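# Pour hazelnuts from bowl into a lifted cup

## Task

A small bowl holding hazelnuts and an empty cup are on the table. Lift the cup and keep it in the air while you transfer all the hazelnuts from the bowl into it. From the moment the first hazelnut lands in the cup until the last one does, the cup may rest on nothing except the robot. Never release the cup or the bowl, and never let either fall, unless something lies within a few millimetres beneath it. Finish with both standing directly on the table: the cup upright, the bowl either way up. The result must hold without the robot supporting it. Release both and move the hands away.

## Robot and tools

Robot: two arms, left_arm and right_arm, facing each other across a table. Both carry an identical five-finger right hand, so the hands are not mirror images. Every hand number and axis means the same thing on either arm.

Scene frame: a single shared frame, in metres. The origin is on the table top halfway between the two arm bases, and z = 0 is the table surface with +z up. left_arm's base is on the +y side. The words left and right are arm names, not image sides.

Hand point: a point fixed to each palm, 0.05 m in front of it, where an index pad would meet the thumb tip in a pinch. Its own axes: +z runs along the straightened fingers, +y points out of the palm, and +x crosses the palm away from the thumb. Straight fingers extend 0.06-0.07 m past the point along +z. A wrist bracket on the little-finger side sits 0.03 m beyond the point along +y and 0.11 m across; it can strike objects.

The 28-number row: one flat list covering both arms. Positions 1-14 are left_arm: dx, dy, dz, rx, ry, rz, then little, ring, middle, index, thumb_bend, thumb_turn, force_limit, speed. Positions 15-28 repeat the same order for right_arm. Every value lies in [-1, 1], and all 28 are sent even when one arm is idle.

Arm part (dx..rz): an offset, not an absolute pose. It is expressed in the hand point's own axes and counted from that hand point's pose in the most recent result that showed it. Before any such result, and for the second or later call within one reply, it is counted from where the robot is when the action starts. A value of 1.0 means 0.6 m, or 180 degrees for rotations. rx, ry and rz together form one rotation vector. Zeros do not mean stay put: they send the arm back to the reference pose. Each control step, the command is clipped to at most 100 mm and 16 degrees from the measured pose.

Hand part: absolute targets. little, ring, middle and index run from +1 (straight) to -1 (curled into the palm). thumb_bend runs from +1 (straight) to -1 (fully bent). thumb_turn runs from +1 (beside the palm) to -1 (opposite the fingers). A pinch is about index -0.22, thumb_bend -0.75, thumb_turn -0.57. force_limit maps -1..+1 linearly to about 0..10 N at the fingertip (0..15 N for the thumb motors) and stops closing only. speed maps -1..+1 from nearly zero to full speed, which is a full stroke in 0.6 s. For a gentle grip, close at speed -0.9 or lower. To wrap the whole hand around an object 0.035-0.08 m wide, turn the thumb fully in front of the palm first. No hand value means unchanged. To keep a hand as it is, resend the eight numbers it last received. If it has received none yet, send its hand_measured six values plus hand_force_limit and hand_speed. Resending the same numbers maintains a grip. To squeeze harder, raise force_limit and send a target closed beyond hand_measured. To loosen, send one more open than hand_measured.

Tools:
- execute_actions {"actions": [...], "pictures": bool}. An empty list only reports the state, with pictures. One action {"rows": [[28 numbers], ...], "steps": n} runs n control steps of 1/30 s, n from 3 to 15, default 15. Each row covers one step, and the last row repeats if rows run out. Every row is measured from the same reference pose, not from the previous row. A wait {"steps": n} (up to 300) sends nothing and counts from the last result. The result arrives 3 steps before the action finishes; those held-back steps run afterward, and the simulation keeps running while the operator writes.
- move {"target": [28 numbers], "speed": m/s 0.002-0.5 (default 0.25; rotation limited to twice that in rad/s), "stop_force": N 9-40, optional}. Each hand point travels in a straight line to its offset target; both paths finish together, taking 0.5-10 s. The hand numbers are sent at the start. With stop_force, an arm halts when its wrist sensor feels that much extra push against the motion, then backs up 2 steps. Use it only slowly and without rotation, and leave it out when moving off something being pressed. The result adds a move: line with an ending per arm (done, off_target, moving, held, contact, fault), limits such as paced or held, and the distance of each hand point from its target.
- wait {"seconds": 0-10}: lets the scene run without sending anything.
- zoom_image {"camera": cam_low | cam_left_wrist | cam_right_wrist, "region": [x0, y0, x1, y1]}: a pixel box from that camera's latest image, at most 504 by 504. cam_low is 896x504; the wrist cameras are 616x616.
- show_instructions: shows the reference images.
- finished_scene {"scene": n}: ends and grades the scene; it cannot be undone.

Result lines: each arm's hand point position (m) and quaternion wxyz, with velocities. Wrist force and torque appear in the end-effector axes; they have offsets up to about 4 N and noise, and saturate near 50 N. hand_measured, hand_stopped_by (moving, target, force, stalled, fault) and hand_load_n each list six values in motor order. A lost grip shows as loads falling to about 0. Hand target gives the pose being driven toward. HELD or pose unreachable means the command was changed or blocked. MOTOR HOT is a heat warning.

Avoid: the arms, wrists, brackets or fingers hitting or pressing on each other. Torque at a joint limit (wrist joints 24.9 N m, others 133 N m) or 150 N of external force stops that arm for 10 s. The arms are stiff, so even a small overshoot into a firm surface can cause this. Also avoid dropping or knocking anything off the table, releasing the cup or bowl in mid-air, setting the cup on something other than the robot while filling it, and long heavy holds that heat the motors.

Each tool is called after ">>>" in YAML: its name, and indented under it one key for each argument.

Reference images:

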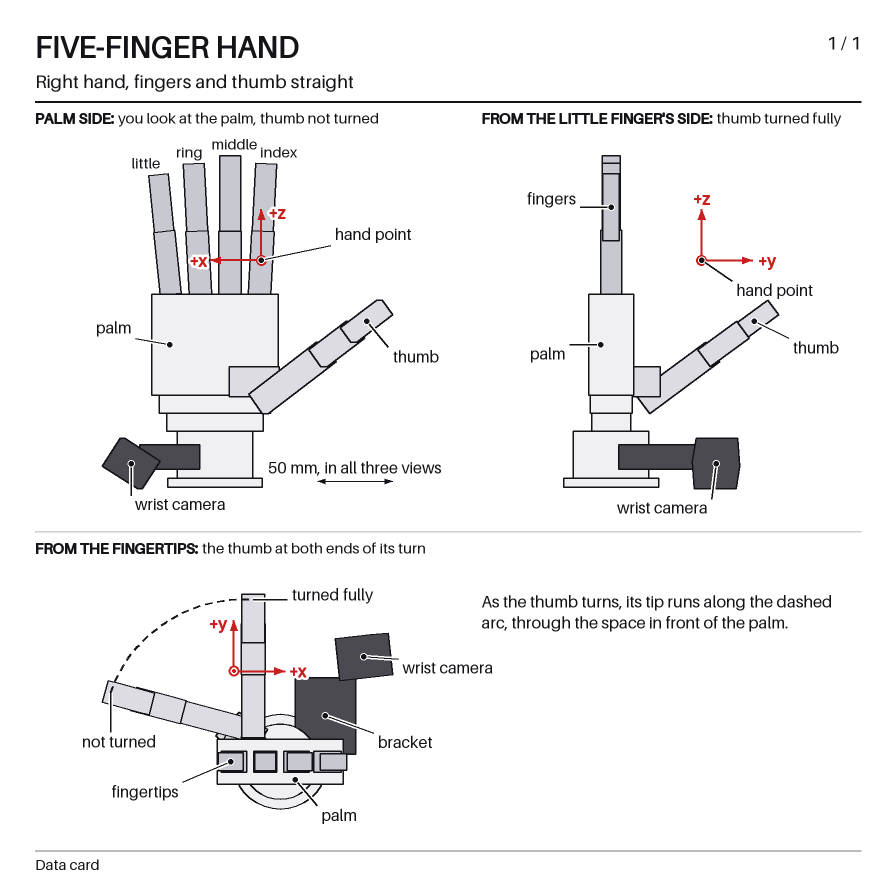

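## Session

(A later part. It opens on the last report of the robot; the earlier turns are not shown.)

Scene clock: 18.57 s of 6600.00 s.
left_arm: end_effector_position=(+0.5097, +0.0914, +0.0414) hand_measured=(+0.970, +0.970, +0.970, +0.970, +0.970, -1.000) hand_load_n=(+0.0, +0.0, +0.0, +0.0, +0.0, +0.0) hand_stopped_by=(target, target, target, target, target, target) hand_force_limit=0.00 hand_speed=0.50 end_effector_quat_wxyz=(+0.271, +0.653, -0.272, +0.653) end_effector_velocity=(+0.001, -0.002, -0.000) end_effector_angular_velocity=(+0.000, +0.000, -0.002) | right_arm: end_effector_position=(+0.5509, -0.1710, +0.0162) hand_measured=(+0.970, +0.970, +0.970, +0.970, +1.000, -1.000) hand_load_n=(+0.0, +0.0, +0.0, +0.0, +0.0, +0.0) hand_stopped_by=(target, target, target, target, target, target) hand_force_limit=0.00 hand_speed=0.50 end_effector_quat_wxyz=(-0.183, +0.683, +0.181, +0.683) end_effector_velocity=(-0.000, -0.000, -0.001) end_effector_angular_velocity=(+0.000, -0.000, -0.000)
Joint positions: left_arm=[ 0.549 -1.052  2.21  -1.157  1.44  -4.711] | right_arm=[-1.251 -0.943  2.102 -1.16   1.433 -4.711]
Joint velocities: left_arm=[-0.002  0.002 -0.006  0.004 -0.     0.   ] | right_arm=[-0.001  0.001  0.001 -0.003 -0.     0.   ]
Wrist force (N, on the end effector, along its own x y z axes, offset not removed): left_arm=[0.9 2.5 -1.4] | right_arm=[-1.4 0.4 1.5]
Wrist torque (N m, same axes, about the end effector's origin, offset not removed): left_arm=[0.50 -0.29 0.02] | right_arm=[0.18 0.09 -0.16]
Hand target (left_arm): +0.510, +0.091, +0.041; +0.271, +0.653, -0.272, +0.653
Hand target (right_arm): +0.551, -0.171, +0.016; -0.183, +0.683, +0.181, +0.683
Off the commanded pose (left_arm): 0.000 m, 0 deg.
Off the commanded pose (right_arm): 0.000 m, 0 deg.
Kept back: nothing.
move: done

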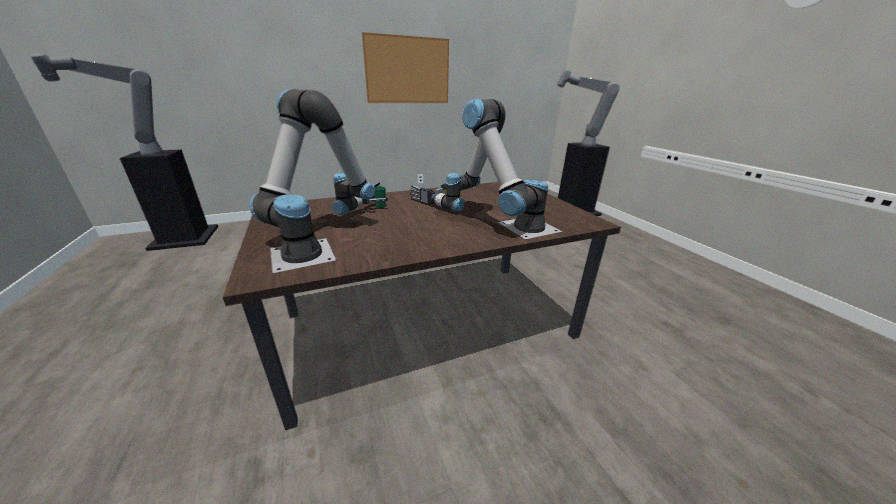

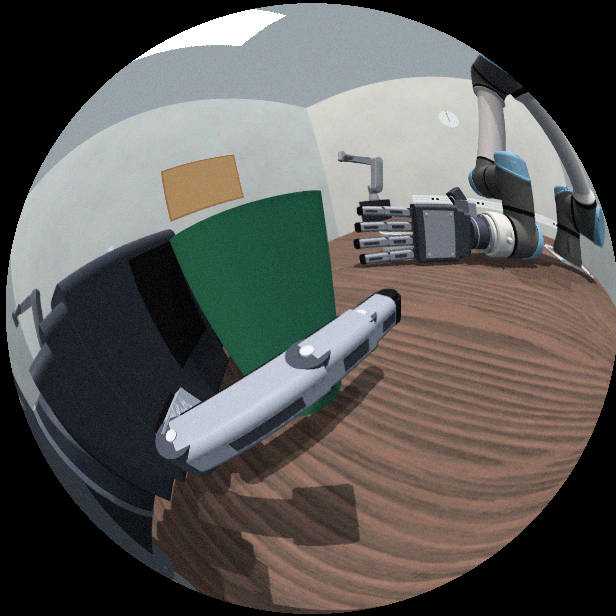

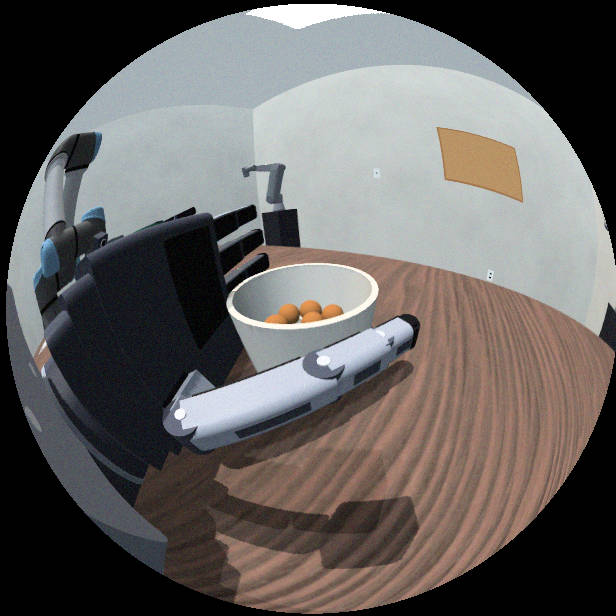

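>>> move:
  target: [-0.02,0,0.008,0,0,0,0.97,0.97,0.97,0.97,0.97,-1,0,0.5,0,0.006,0.012,0,0,0,0.97,0.97,0.97,0.97,1,-1,0,0.5]
  speed: 0.025

>>> move:
  target: [0,0,0,0,0,0,-0.6,-0.6,-0.6,-0.6,0.97,-1,0.0,-0.6,0,0,0,0,0,0,0.97,0.97,-0.6,-0.6,1,-1,0.0,-0.6]

Scene clock: 19.63 s of 6600.00 s.
left_arm: end_effector_position=(+0.5130, +0.0880, +0.0296) hand_measured=(+0.970, +0.970, +0.970, +0.970, +0.970, -1.000) hand_load_n=(+0.0, +0.0, +0.0, +0.0, +0.0, +0.0) hand_stopped_by=(target, target, target, target, target, target) hand_force_limit=0.00 hand_speed=0.50 end_effector_quat_wxyz=(+0.271, +0.653, -0.272, +0.653) end_effector_velocity=(+0.000, -0.001, -0.002) end_effector_angular_velocity=(-0.000, +0.001, -0.001) | right_arm: end_effector_position=(+0.5588, -0.1705, +0.0162) hand_measured=(+0.970, +0.970, +0.970, +0.970, +1.000, -1.000) hand_load_n=(+0.0, +0.0, +0.0, +0.0, +0.0, +0.0) hand_stopped_by=(target, target, target, target, target, target) hand_force_limit=0.00 hand_speed=0.50 end_effector_quat_wxyz=(-0.183, +0.683, +0.181, +0.683) end_effector_velocity=(+0.002, -0.000, +0.001) end_effector_angular_velocity=(+0.000, -0.001, -0.001)
Joint positions: left_arm=[ 0.551 -1.015  2.196 -1.181  1.441 -4.711] | right_arm=[-1.258 -0.935  2.083 -1.148  1.427 -4.711]
Joint velocities: left_arm=[-0.     0.006 -0.002 -0.004  0.    -0.001] | right_arm=[-0.001  0.    -0.003  0.001  0.    -0.   ]
Wrist force (N, on the end effector, along its own x y z axes, offset not removed): left_arm=[1.0 1.1 -1.9] | right_arm=[-1.4 1.4 1.6]
Wrist torque (N m, same axes, about the end effector's origin, offset not removed): left_arm=[0.19 -0.28 -0.05] | right_arm=[0.10 0.04 -0.05]
Hand target (left_arm): +0.513, +0.088, +0.029; +0.271, +0.653, -0.272, +0.653
Hand target (right_arm): +0.559, -0.170, +0.016; -0.183, +0.683, +0.181, +0.683
Off the commanded pose (left_arm): 0.000 m, 0 deg.
Off the commanded pose (right_arm): 0.000 m, 0 deg.
Kept back: nothing.
move: done

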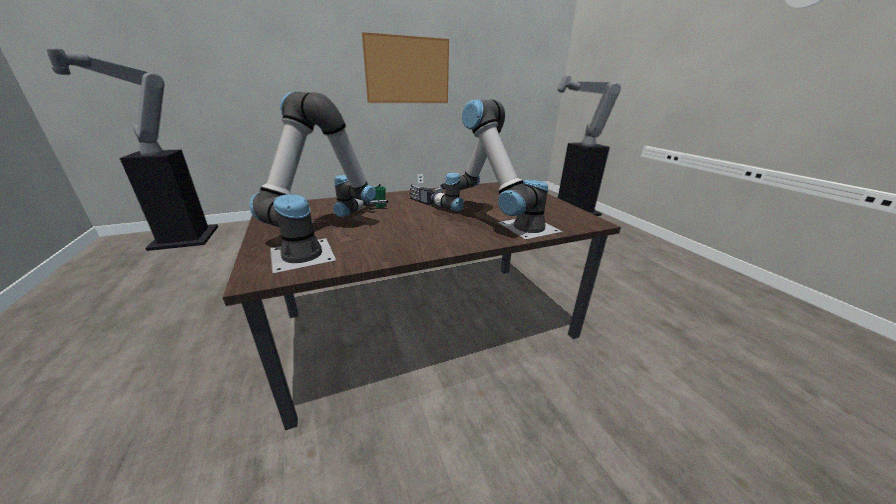

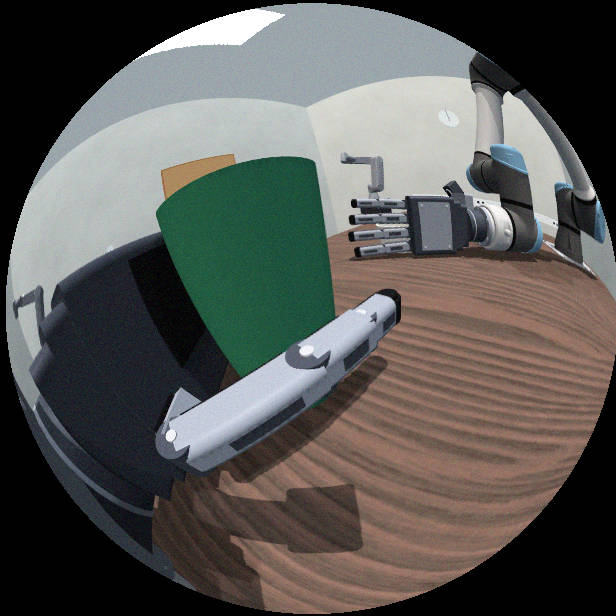

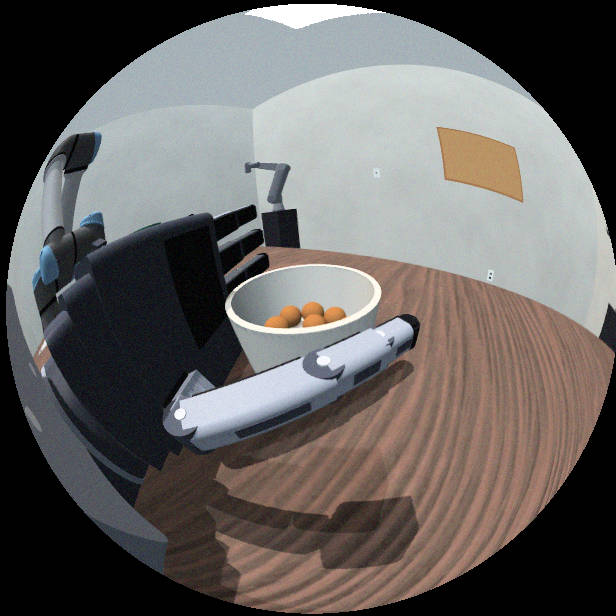

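Scene clock: 21.73 s of 6600.00 s.
left_arm: end_effector_position=(+0.5131, +0.0880, +0.0296) hand_measured=(-0.248, -0.226, -0.226, -0.224, +0.974, -1.000) hand_load_n=(+8.0, +4.0, +5.5, +7.5, +8.5, +3.5) hand_stopped_by=(force, force, force, force, target, target) hand_force_limit=0.00 hand_speed=-0.60 end_effector_quat_wxyz=(+0.271, +0.653, -0.272, +0.653) end_effector_velocity=(-0.000, +0.000, -0.001) end_effector_angular_velocity=(+0.001, +0.001, -0.000) | right_arm: end_effector_position=(+0.5588, -0.1705, +0.0162) hand_measured=(+0.970, +0.970, +0.218, +0.154, +1.002, -1.000) hand_load_n=(+0.0, +0.0, +3.0, +9.5, +2.5, +0.5) hand_stopped_by=(target, target, force, force, target, target) hand_force_limit=0.00 hand_speed=-0.60 end_effector_quat_wxyz=(-0.183, +0.683, +0.181, +0.683) end_effector_velocity=(+0.000, -0.000, -0.000) end_effector_angular_velocity=(-0.001, +0.000, -0.000)
Joint positions: left_arm=[ 0.551 -1.015  2.196 -1.181  1.441 -4.711] | right_arm=[-1.258 -0.935  2.083 -1.148  1.427 -4.711]
Joint velocities: left_arm=[-0.001  0.     0.001  0.    -0.    -0.   ] | right_arm=[-0.     0.001 -0.    -0.     0.    -0.001]
Wrist force (N, on the end effector, along its own x y z axes, offset not removed): left_arm=[6.2 1.7 -3.6] | right_arm=[-2.0 -0.6 0.5]
Wrist torque (N m, same axes, about the end effector's origin, offset not removed): left_arm=[0.33 -0.55 0.00] | right_arm=[-0.11 0.12 -0.11]
Hand target (left_arm): +0.513, +0.088, +0.030; +0.271, +0.653, -0.272, +0.653
Hand target (right_arm): +0.559, -0.171, +0.016; -0.183, +0.683, +0.181, +0.683
Off the commanded pose (left_arm): 0.000 m, 0 deg.
Off the commanded pose (right_arm): 0.000 m, 0 deg.
Kept back: nothing.
move: done

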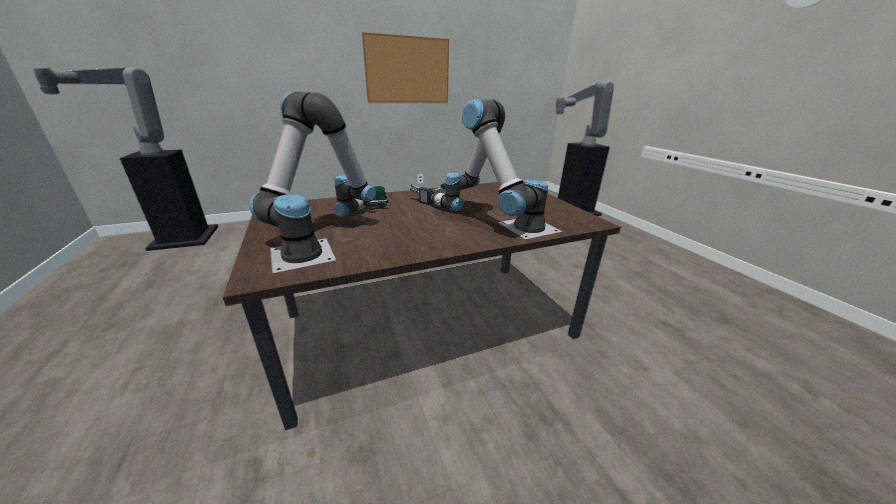

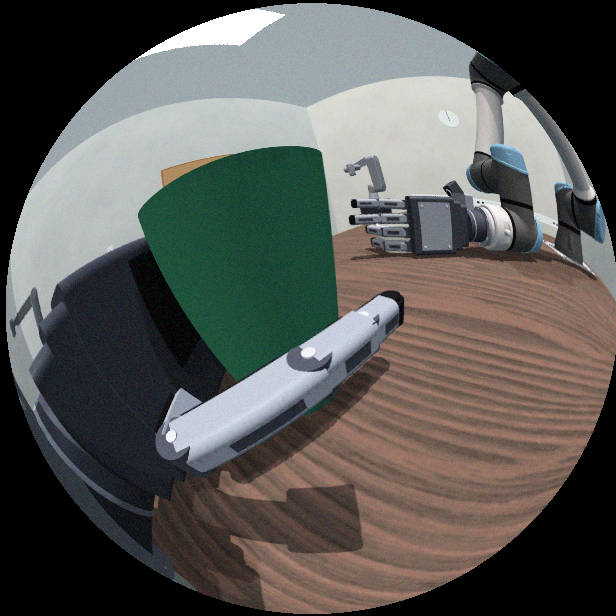

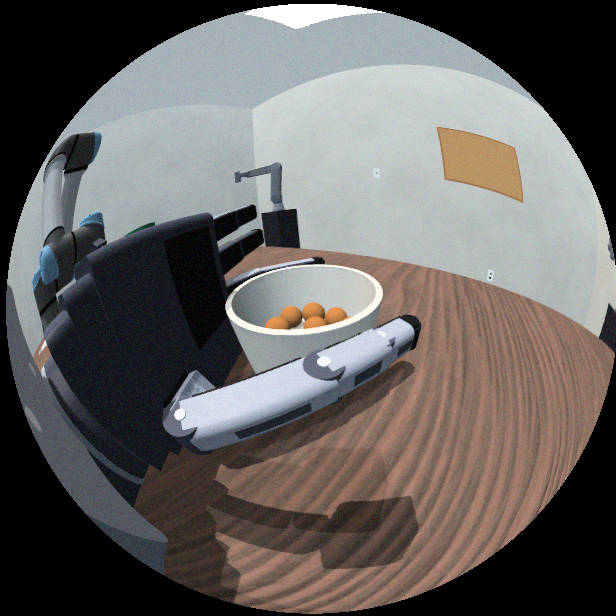

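>>> move:
  target: [0,0,0,0,0,0,-0.6,-0.6,-0.6,-0.6,0.2,-1,0.4,-0.85,0,0,0,0,0,0,0.97,0.97,-0.7,-0.6,0.2,-1,0.4,-0.85]

>>> zoom_image:
  camera: "cam_low"
  region: [330, 165, 480, 225]

Scene clock: 22.67 s of 6600.00 s.
left_arm: end_effector_position=(+0.5131, +0.0880, +0.0296) hand_measured=(-0.248, -0.226, -0.226, -0.224, +0.966, -1.000) hand_load_n=(+8.0, +4.0, +5.5, +7.5, +10.5, +3.5) hand_stopped_by=(force, force, force, force, force, target) hand_force_limit=0.40 hand_speed=-0.85 end_effector_quat_wxyz=(+0.271, +0.653, -0.272, +0.653) end_effector_velocity=(+0.000, +0.000, -0.000) end_effector_angular_velocity=(+0.000, +0.000, +0.001) | right_arm: end_effector_position=(+0.5588, -0.1705, +0.0162) hand_measured=(+0.970, +0.970, +0.204, +0.154, +0.970, -1.000) hand_load_n=(+0.0, +0.0, +7.5, +8.5, +10.0, +1.0) hand_stopped_by=(target, target, force, force, force, target) hand_force_limit=0.40 hand_speed=-0.85 end_effector_quat_wxyz=(-0.183, +0.683, +0.181, +0.683) end_effector_velocity=(+0.000, -0.000, -0.001) end_effector_angular_velocity=(-0.001, +0.001, +0.000)
Joint positions: left_arm=[ 0.551 -1.015  2.196 -1.181  1.441 -4.711] | right_arm=[-1.258 -0.935  2.083 -1.148  1.427 -4.711]
Joint velocities: left_arm=[ 0.  0. -0.  0. -0.  0.] | right_arm=[-0.001  0.002 -0.001 -0.    -0.001 -0.001]
Wrist force (N, on the end effector, along its own x y z axes, offset not removed): left_arm=[4.7 3.6 -0.6] | right_arm=[-3.5 1.0 0.6]
Wrist torque (N m, same axes, about the end effector's origin, offset not removed): left_arm=[0.44 -0.35 -0.13] | right_arm=[0.21 0.36 -0.20]
Hand target (left_arm): +0.513, +0.088, +0.030; +0.271, +0.653, -0.272, +0.653
Hand target (right_arm): +0.559, -0.171, +0.016; -0.183, +0.683, +0.181, +0.683
Off the commanded pose (left_arm): 0.000 m, 0 deg.
Off the commanded pose (right_arm): 0.000 m, 0 deg.
Kept back: nothing.
move: done

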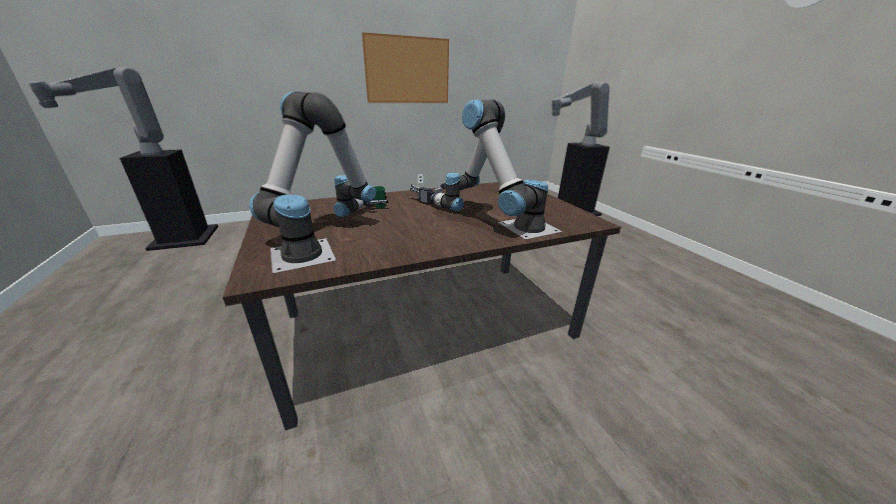

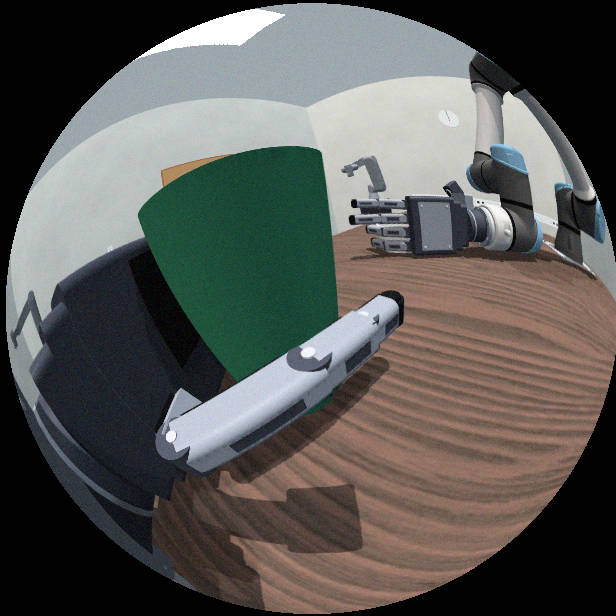

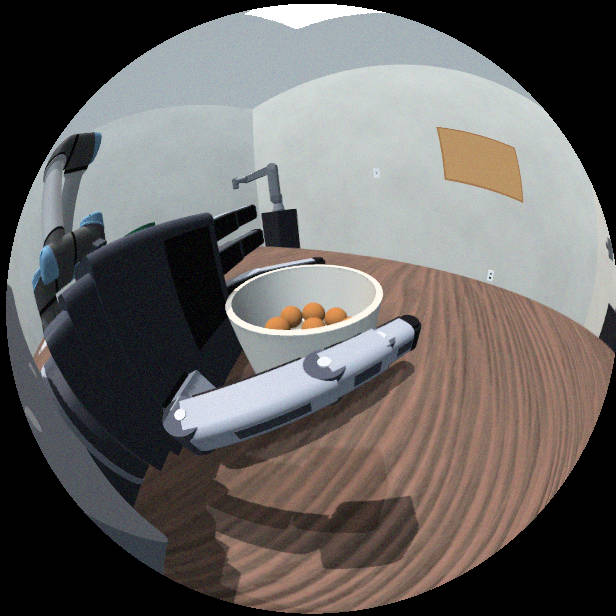

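Region (330, 165, 480, 225) of cam_low's 896x504 image, scaled by 3.360, with more detail than that image has; it fills the top 202 rows of this view, and the rest is white.

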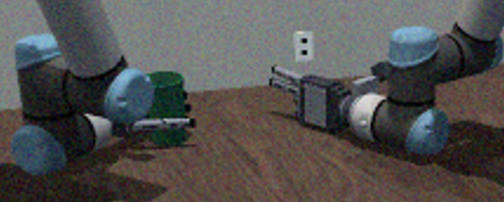

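>>> move:
  target: [0.03,0,0,0,0,0,-0.6,-0.6,-0.6,-0.6,0.2,-1,0.4,-0.85,0.03,0,0,0,0,0,0.97,0.97,-0.7,-0.6,0.2,-1,0.4,-0.85]
  speed: 0.03

Scene clock: 23.83 s of 6600.00 s.
left_arm: end_effector_position=(+0.5130, +0.0880, +0.0474) hand_measured=(-0.248, -0.226, -0.226, -0.224, +0.966, -1.000) hand_load_n=(+7.0, +3.5, +6.0, +8.5, +9.5, +5.5) hand_stopped_by=(force, force, force, force, force, target) hand_force_limit=0.40 hand_speed=-0.85 end_effector_quat_wxyz=(+0.271, +0.653, -0.272, +0.653) end_effector_velocity=(+0.000, +0.000, +0.002) end_effector_angular_velocity=(-0.001, -0.000, +0.000) | right_arm: end_effector_position=(+0.5588, -0.1705, +0.0340) hand_measured=(+0.970, +0.970, +0.204, +0.154, +0.970, -1.000) hand_load_n=(+0.0, +0.0, +7.5, +9.0, +10.0, +2.0) hand_stopped_by=(target, target, force, force, force, target) hand_force_limit=0.40 hand_speed=-0.85 end_effector_quat_wxyz=(-0.183, +0.683, +0.181, +0.683) end_effector_velocity=(+0.001, -0.001, +0.003) end_effector_angular_velocity=(-0.001, -0.002, -0.003)
Joint positions: left_arm=[ 0.551 -1.062  2.196 -1.133  1.441 -4.711] | right_arm=[-1.258 -0.979  2.084 -1.106  1.427 -4.711]
Joint velocities: left_arm=[ 0.    -0.006 -0.     0.006  0.    -0.   ] | right_arm=[-0.002 -0.006 -0.001  0.005  0.001 -0.001]
Wrist force (N, on the end effector, along its own x y z axes, offset not removed): left_arm=[1.4 0.9 0.5] | right_arm=[-1.1 -0.2 1.3]
Wrist torque (N m, same axes, about the end effector's origin, offset not removed): left_arm=[0.03 -0.53 0.03] | right_arm=[-0.05 -0.16 -0.03]
Hand target (left_arm): +0.513, +0.088, +0.048; +0.271, +0.653, -0.272, +0.653
Hand target (right_arm): +0.559, -0.171, +0.034; -0.183, +0.683, +0.181, +0.683
Off the commanded pose (left_arm): 0.000 m, 0 deg.
Off the commanded pose (right_arm): 0.000 m, 0 deg.
Kept back: nothing.
move: done

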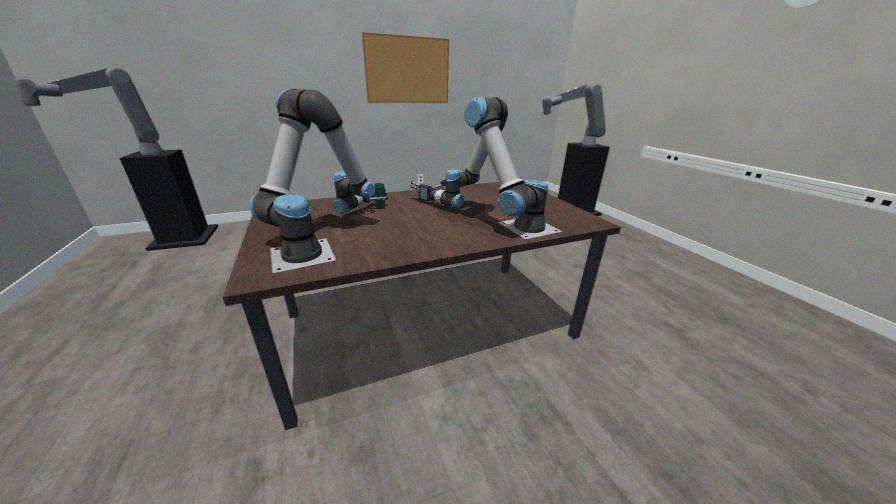

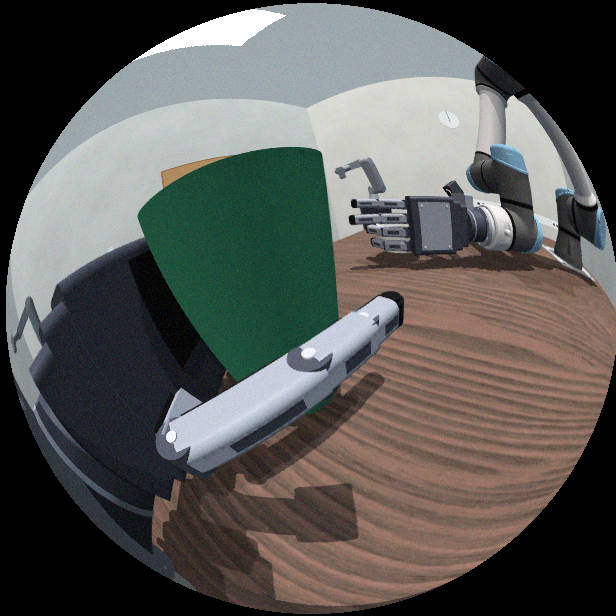

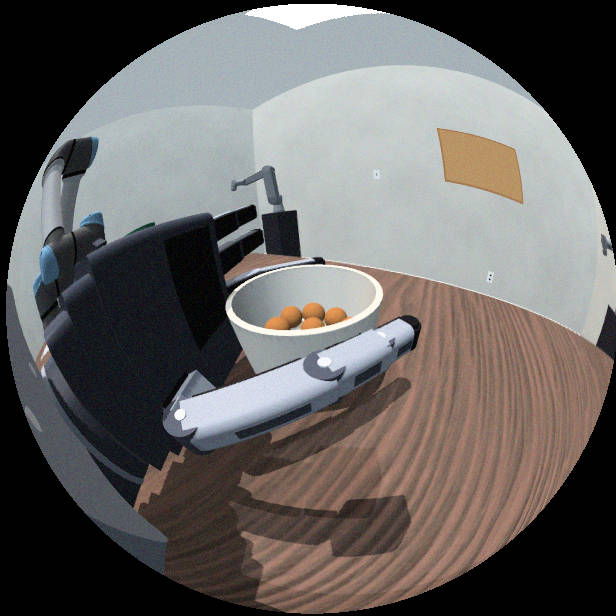

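>>> move:
  target: [0.0377,0.37,-0.134,-0.139,0,0,-0.6,-0.6,-0.6,-0.6,0.2,-1,0.4,-0.85,0.327,-0.116,-0.2,0.25,0,0,0.97,0.97,-0.7,-0.6,0.2,-1,0.4,-0.85]
  speed: 0.2

Scene clock: 27.60 s of 6600.00 s.
left_arm: end_effector_position=(+0.2992, -0.0116, +0.0696) hand_measured=(-0.248, -0.226, -0.226, -0.224, +0.966, -1.000) hand_load_n=(+7.0, +3.5, +6.0, +8.5, +9.5, +5.5) hand_stopped_by=(force, force, force, force, force, target) hand_force_limit=0.40 hand_speed=-0.85 end_effector_quat_wxyz=(+0.406, +0.579, -0.407, +0.578) end_effector_velocity=(-0.001, -0.001, +0.000) end_effector_angular_velocity=(-0.000, +0.000, -0.002) | right_arm: end_effector_position=(+0.4205, -0.1702, +0.2302) hand_measured=(+0.970, +0.970, +0.204, +0.154, +0.970, -1.000) hand_load_n=(+0.0, +0.0, +7.5, +9.0, +10.0, +2.0) hand_stopped_by=(target, target, force, force, force, target) hand_force_limit=0.40 hand_speed=-0.85 end_effector_quat_wxyz=(-0.430, +0.562, +0.429, +0.562) end_effector_velocity=(-0.001, -0.000, +0.001) end_effector_angular_velocity=(-0.004, +0.001, +0.007)
Joint positions: left_arm=[ 0.193 -1.176  2.302 -1.125  1.52  -4.711] | right_arm=[-1.667 -1.581  2.198 -0.622  0.233 -4.706]
Joint velocities: left_arm=[-0.003 -0.    -0.     0.001 -0.    -0.   ] | right_arm=[-0.004  0.001 -0.009  0.028 -0.01  -0.019]
Wrist force (N, on the end effector, along its own x y z axes, offset not removed): left_arm=[2.0 1.9 -0.4] | right_arm=[-3.0 2.4 0.5]
Wrist torque (N m, same axes, about the end effector's origin, offset not removed): left_arm=[0.24 -0.44 0.19] | right_arm=[0.39 0.21 -0.14]
Hand target (left_arm): +0.299, -0.012, +0.070; +0.406, +0.579, -0.407, +0.578
Hand target (right_arm): +0.420, -0.170, +0.230; -0.430, +0.562, +0.429, +0.561
Off the commanded pose (left_arm): 0.000 m, 0 deg.
Off the commanded pose (right_arm): 0.000 m, 0 deg.
Kept back: nothing.
move: done

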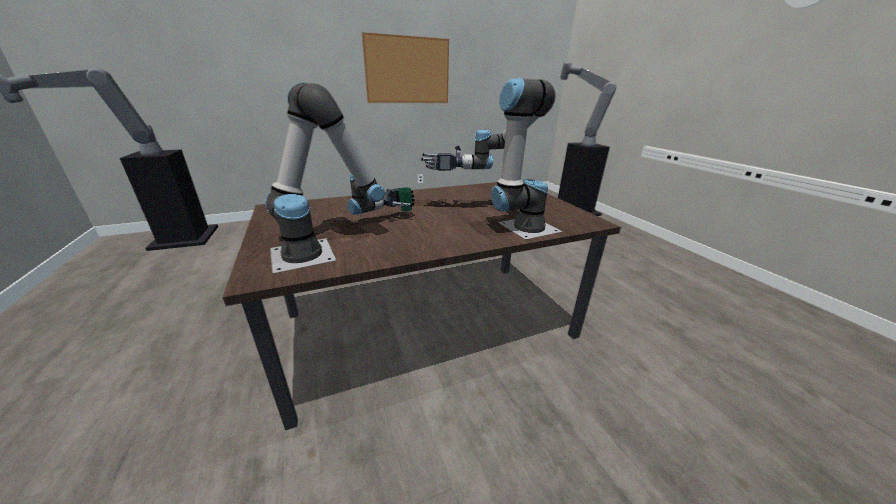

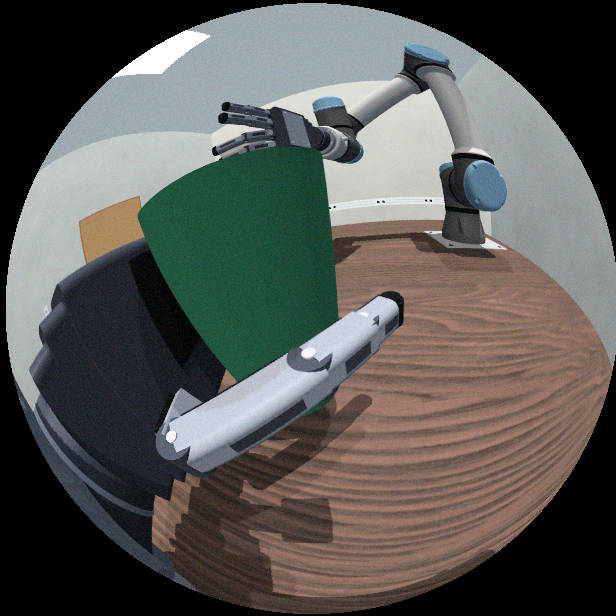

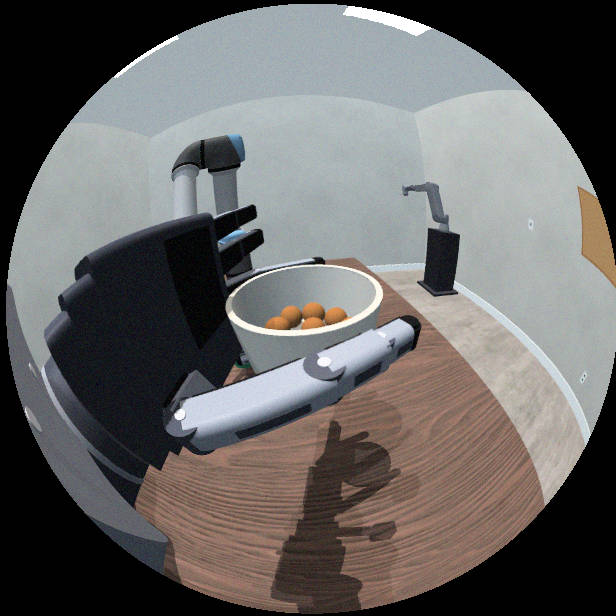

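>>> move:
  target: [0,0,0,0,0,0,-0.6,-0.6,-0.6,-0.6,0.2,-1,0.4,-0.85,0,-0.398,0.238,0,0,0.25,0.97,0.97,-0.7,-0.6,0.2,-1,0.4,-0.85]
  speed: 0.15

>>> zoom_image:
  camera: "cam_low"
  region: [330, 130, 490, 230]

Scene clock: 35.37 s of 6600.00 s.
left_arm: end_effector_position=(+0.2992, -0.0116, +0.0696) hand_measured=(-0.248, -0.226, -0.226, -0.224, +0.966, -1.000) hand_load_n=(+7.0, +3.5, +6.0, +8.5, +9.5, +5.5) hand_stopped_by=(force, force, force, force, force, target) hand_force_limit=0.40 hand_speed=-0.85 end_effector_quat_wxyz=(+0.406, +0.579, -0.407, +0.578) end_effector_velocity=(+0.000, -0.000, +0.001) end_effector_angular_velocity=(-0.001, -0.000, +0.000) | right_arm: end_effector_position=(+0.2273, +0.0300, +0.2308) hand_measured=(+0.970, +0.970, +0.204, +0.154, +0.970, -1.000) hand_load_n=(+0.0, +0.0, +7.5, +8.5, +10.0, +2.0) hand_stopped_by=(target, target, force, force, force, target) hand_force_limit=0.40 hand_speed=-0.85 end_effector_quat_wxyz=(-0.613, +0.683, +0.181, +0.354) end_effector_velocity=(-0.000, +0.001, -0.002) end_effector_angular_velocity=(-0.001, +0.007, -0.004)
Joint positions: left_arm=[ 0.193 -1.176  2.302 -1.125  1.52  -4.711] | right_arm=[-0.935 -1.604  2.118 -0.516  0.965 -3.925]
Joint velocities: left_arm=[ 0.    -0.001 -0.    -0.     0.    -0.   ] | right_arm=[ 0.004  0.004 -0.002  0.002  0.008  0.005]
Wrist force (N, on the end effector, along its own x y z axes, offset not removed): left_arm=[1.7 2.6 -0.8] | right_arm=[-1.4 2.3 0.5]
Wrist torque (N m, same axes, about the end effector's origin, offset not removed): left_arm=[0.55 -0.30 0.19] | right_arm=[0.27 -0.06 0.02]
Hand target (left_arm): +0.299, -0.012, +0.070; +0.406, +0.579, -0.407, +0.578
Hand target (right_arm): +0.227, +0.030, +0.231; -0.613, +0.683, +0.181, +0.354
Off the commanded pose (left_arm): 0.000 m, 0 deg.
Off the commanded pose (right_arm): 0.000 m, 0 deg.
Kept back: nothing.
After step 120, 0.63 s passed at rest.
move: done

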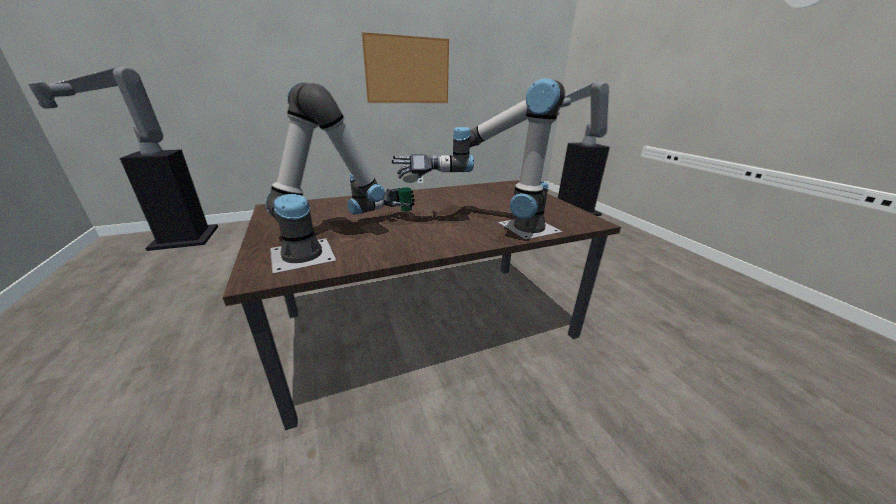

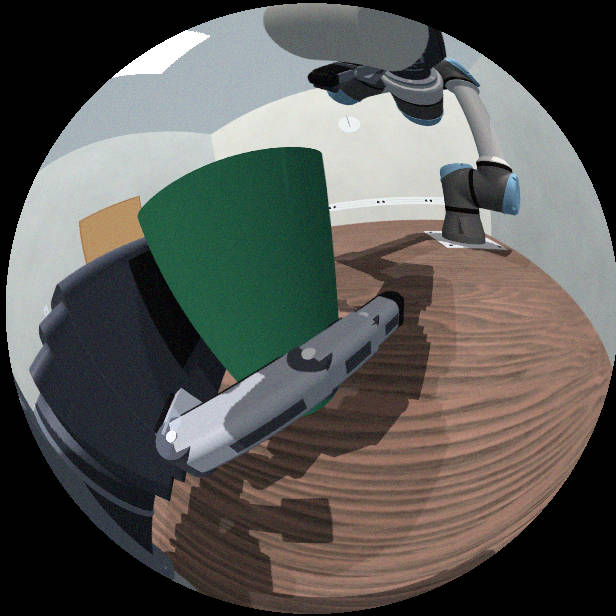

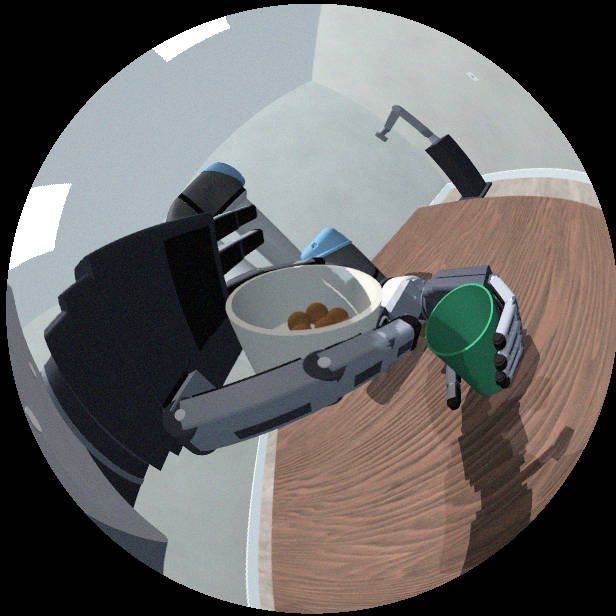

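Region (330, 130, 490, 230) of cam_low's 896x504 image, scaled by 3.150, with more detail than that image has; it fills the top 315 rows of this view, and the rest is white.

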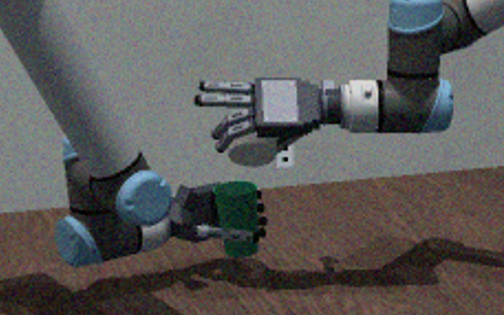

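>>> move:
  target: [0,0,0,0,0,0,-0.6,-0.6,-0.6,-0.6,0.2,-1,0.4,-0.85,-0.0106,0.0507,0.0367,0,0,0.111,0.97,0.97,-0.7,-0.6,0.2,-1,0.4,-0.85]
  speed: 0.1

>>> zoom_image:
  camera: "cam_low"
  region: [360, 145, 460, 220]

Scene clock: 37.80 s of 6600.00 s.
left_arm: end_effector_position=(+0.2992, -0.0116, +0.0696) hand_measured=(-0.248, -0.226, -0.226, -0.224, +0.966, -1.000) hand_load_n=(+7.0, +3.5, +6.0, +8.5, +9.5, +5.5) hand_stopped_by=(force, force, force, force, force, target) hand_force_limit=0.40 hand_speed=-0.85 end_effector_quat_wxyz=(+0.406, +0.579, -0.407, +0.578) end_effector_velocity=(+0.000, +0.000, -0.000) end_effector_angular_velocity=(+0.001, -0.000, +0.000) | right_arm: end_effector_position=(+0.2494, +0.0468, +0.2049) hand_measured=(+0.970, +0.970, +0.204, +0.154, +0.970, -1.000) hand_load_n=(+0.0, +0.0, +7.5, +8.5, +10.0, +2.0) hand_stopped_by=(target, target, force, force, force, target) hand_force_limit=0.40 hand_speed=-0.85 end_effector_quat_wxyz=(-0.665, +0.704, +0.061, +0.243) end_effector_velocity=(+0.001, +0.001, -0.002) end_effector_angular_velocity=(+0.004, +0.013, +0.000)
Joint positions: left_arm=[ 0.193 -1.176  2.302 -1.125  1.52  -4.711] | right_arm=[-0.991 -1.493  2.071 -0.58   0.909 -3.577]
Joint velocities: left_arm=[ 0.  0.  0. -0.  0.  0.] | right_arm=[-0.002  0.006 -0.002 -0.004 -0.003  0.014]
Wrist force (N, on the end effector, along its own x y z axes, offset not removed): left_arm=[1.1 1.9 -3.1] | right_arm=[-1.4 0.1 -0.1]
Wrist torque (N m, same axes, about the end effector's origin, offset not removed): left_arm=[0.47 -0.37 0.01] | right_arm=[-0.16 -0.09 0.00]
Hand target (left_arm): +0.299, -0.012, +0.070; +0.406, +0.579, -0.407, +0.578
Hand target (right_arm): +0.249, +0.047, +0.205; +0.665, -0.704, -0.060, -0.243
Off the commanded pose (left_arm): 0.000 m, 0 deg.
Off the commanded pose (right_arm): 0.000 m, 0 deg.
Kept back: nothing.
move: done

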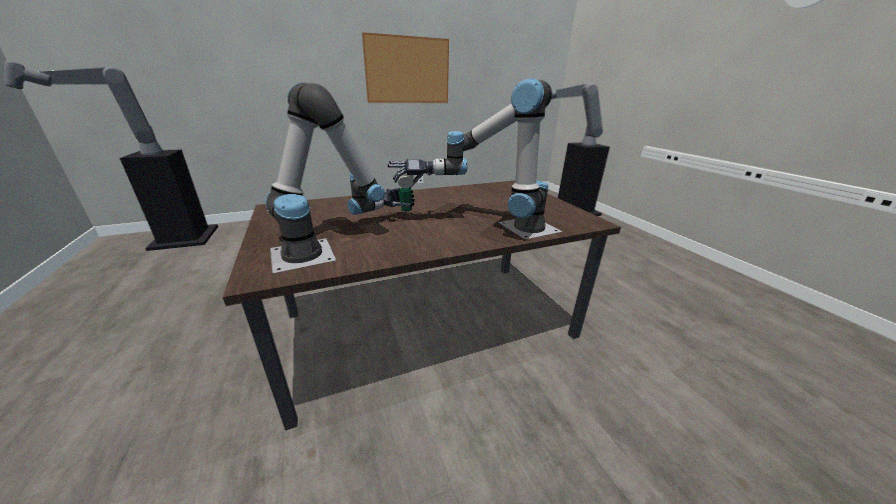

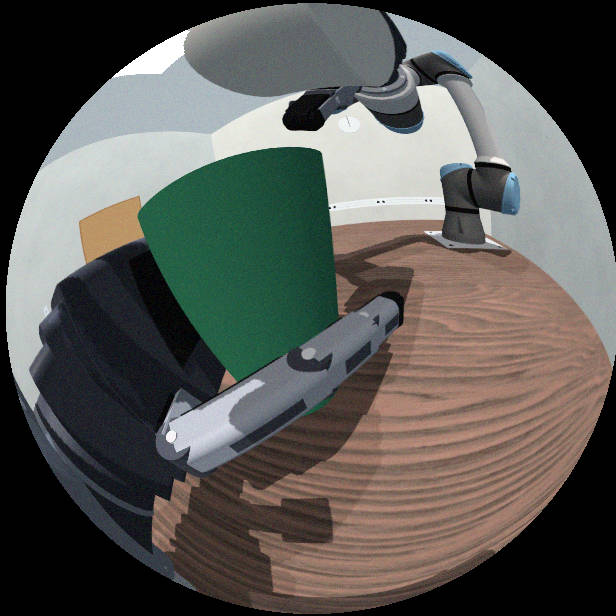

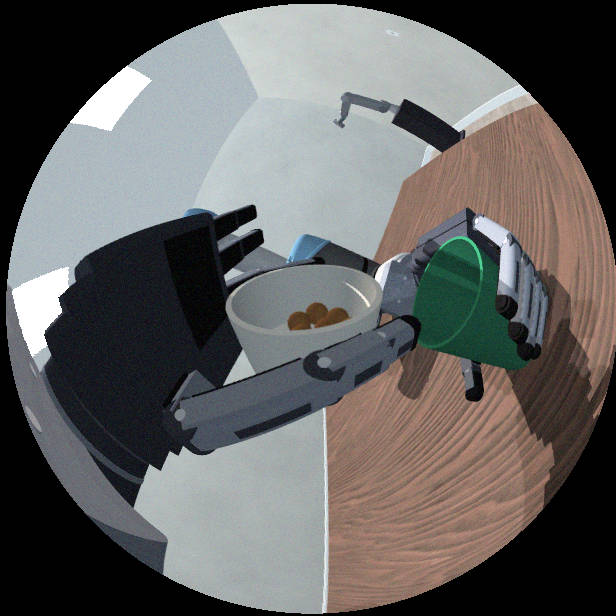

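Region (360, 145, 460, 220) of cam_low's 896x504 image, scaled by 5.040, with more detail than that image has; it fills the top 378 rows of this view, and the rest is white.

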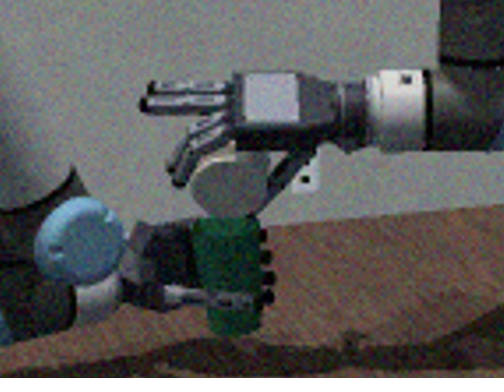

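>>> move:
  target: [0,0,0,0,0,0,-0.6,-0.6,-0.6,-0.6,0.2,-1,0.4,-0.85,0.009,0.004,0,0,0,0.083,0.97,0.97,-0.7,-0.6,0.2,-1,0.4,-0.85]
  speed: 0.06

>>> zoom_image:
  camera: "cam_right_wrist"
  region: [210, 170, 570, 420]

Scene clock: 40.50 s of 6600.00 s.
left_arm: end_effector_position=(+0.2992, -0.0116, +0.0696) hand_measured=(-0.248, -0.226, -0.226, -0.224, +0.966, -1.000) hand_load_n=(+7.0, +3.5, +6.0, +8.5, +9.5, +5.5) hand_stopped_by=(force, force, force, force, force, target) hand_force_limit=0.40 hand_speed=-0.85 end_effector_quat_wxyz=(+0.406, +0.579, -0.407, +0.578) end_effector_velocity=(+0.000, +0.000, -0.001) end_effector_angular_velocity=(+0.001, +0.000, +0.000) | right_arm: end_effector_position=(+0.2550, +0.0453, +0.2050) hand_measured=(+0.970, +0.970, +0.204, +0.154, +0.970, -1.000) hand_load_n=(+0.0, +0.0, +7.5, +8.5, +10.0, +1.5) hand_stopped_by=(target, target, force, force, force, target) hand_force_limit=0.40 hand_speed=-0.85 end_effector_quat_wxyz=(-0.690, +0.706, -0.031, +0.155) end_effector_velocity=(+0.000, -0.000, -0.001) end_effector_angular_velocity=(+0.002, +0.012, +0.001)
Joint positions: left_arm=[ 0.193 -1.176  2.302 -1.125  1.52  -4.711] | right_arm=[-1.04  -1.471  2.055 -0.586  0.86  -3.317]
Joint velocities: left_arm=[ 0.     0.001 -0.     0.    -0.    -0.   ] | right_arm=[-0.002  0.003  0.    -0.001 -0.003  0.011]
Wrist force (N, on the end effector, along its own x y z axes, offset not removed): left_arm=[2.8 3.7 0.6] | right_arm=[-1.6 0.3 1.1]
Wrist torque (N m, same axes, about the end effector's origin, offset not removed): left_arm=[0.67 -0.66 0.14] | right_arm=[-0.13 0.24 -0.19]
Hand target (left_arm): +0.299, -0.012, +0.070; +0.406, +0.579, -0.407, +0.578
Hand target (right_arm): +0.255, +0.045, +0.205; +0.690, -0.706, +0.031, -0.155
Off the commanded pose (left_arm): 0.000 m, 0 deg.
Off the commanded pose (right_arm): 0.000 m, 0 deg.
Kept back: nothing.
move: done

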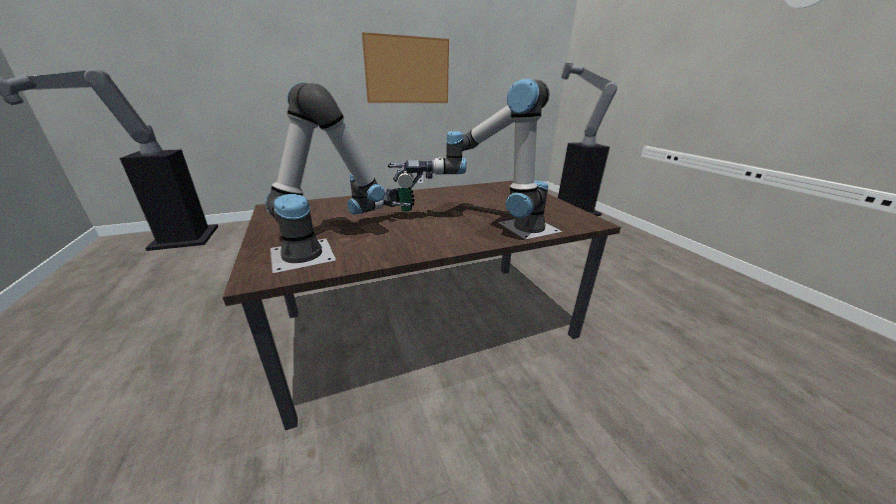

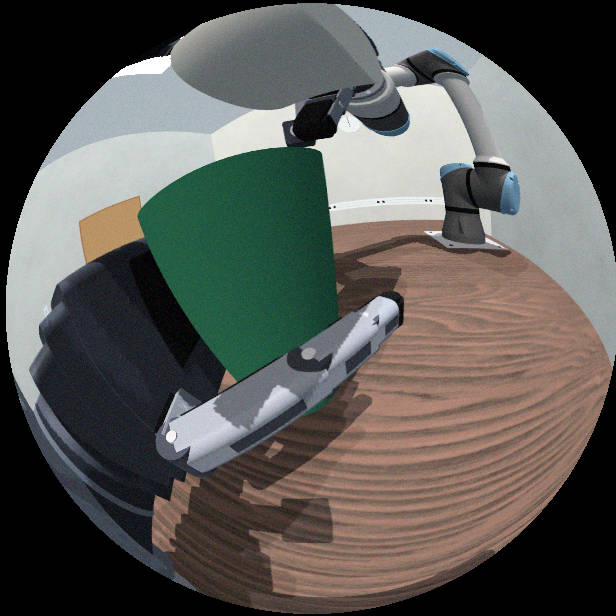

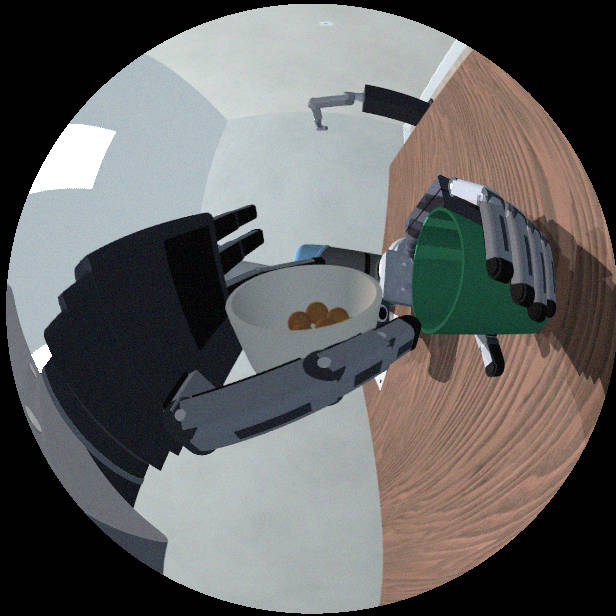

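Region (210, 170, 570, 420) of cam_right_wrist's 616x616 image, scaled by 1.400, with more detail than that image has; it fills the top 350 rows of this view, and the rest is white.

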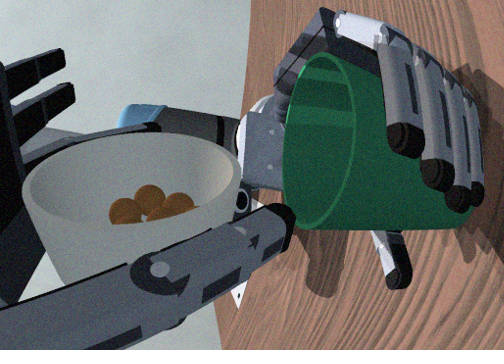

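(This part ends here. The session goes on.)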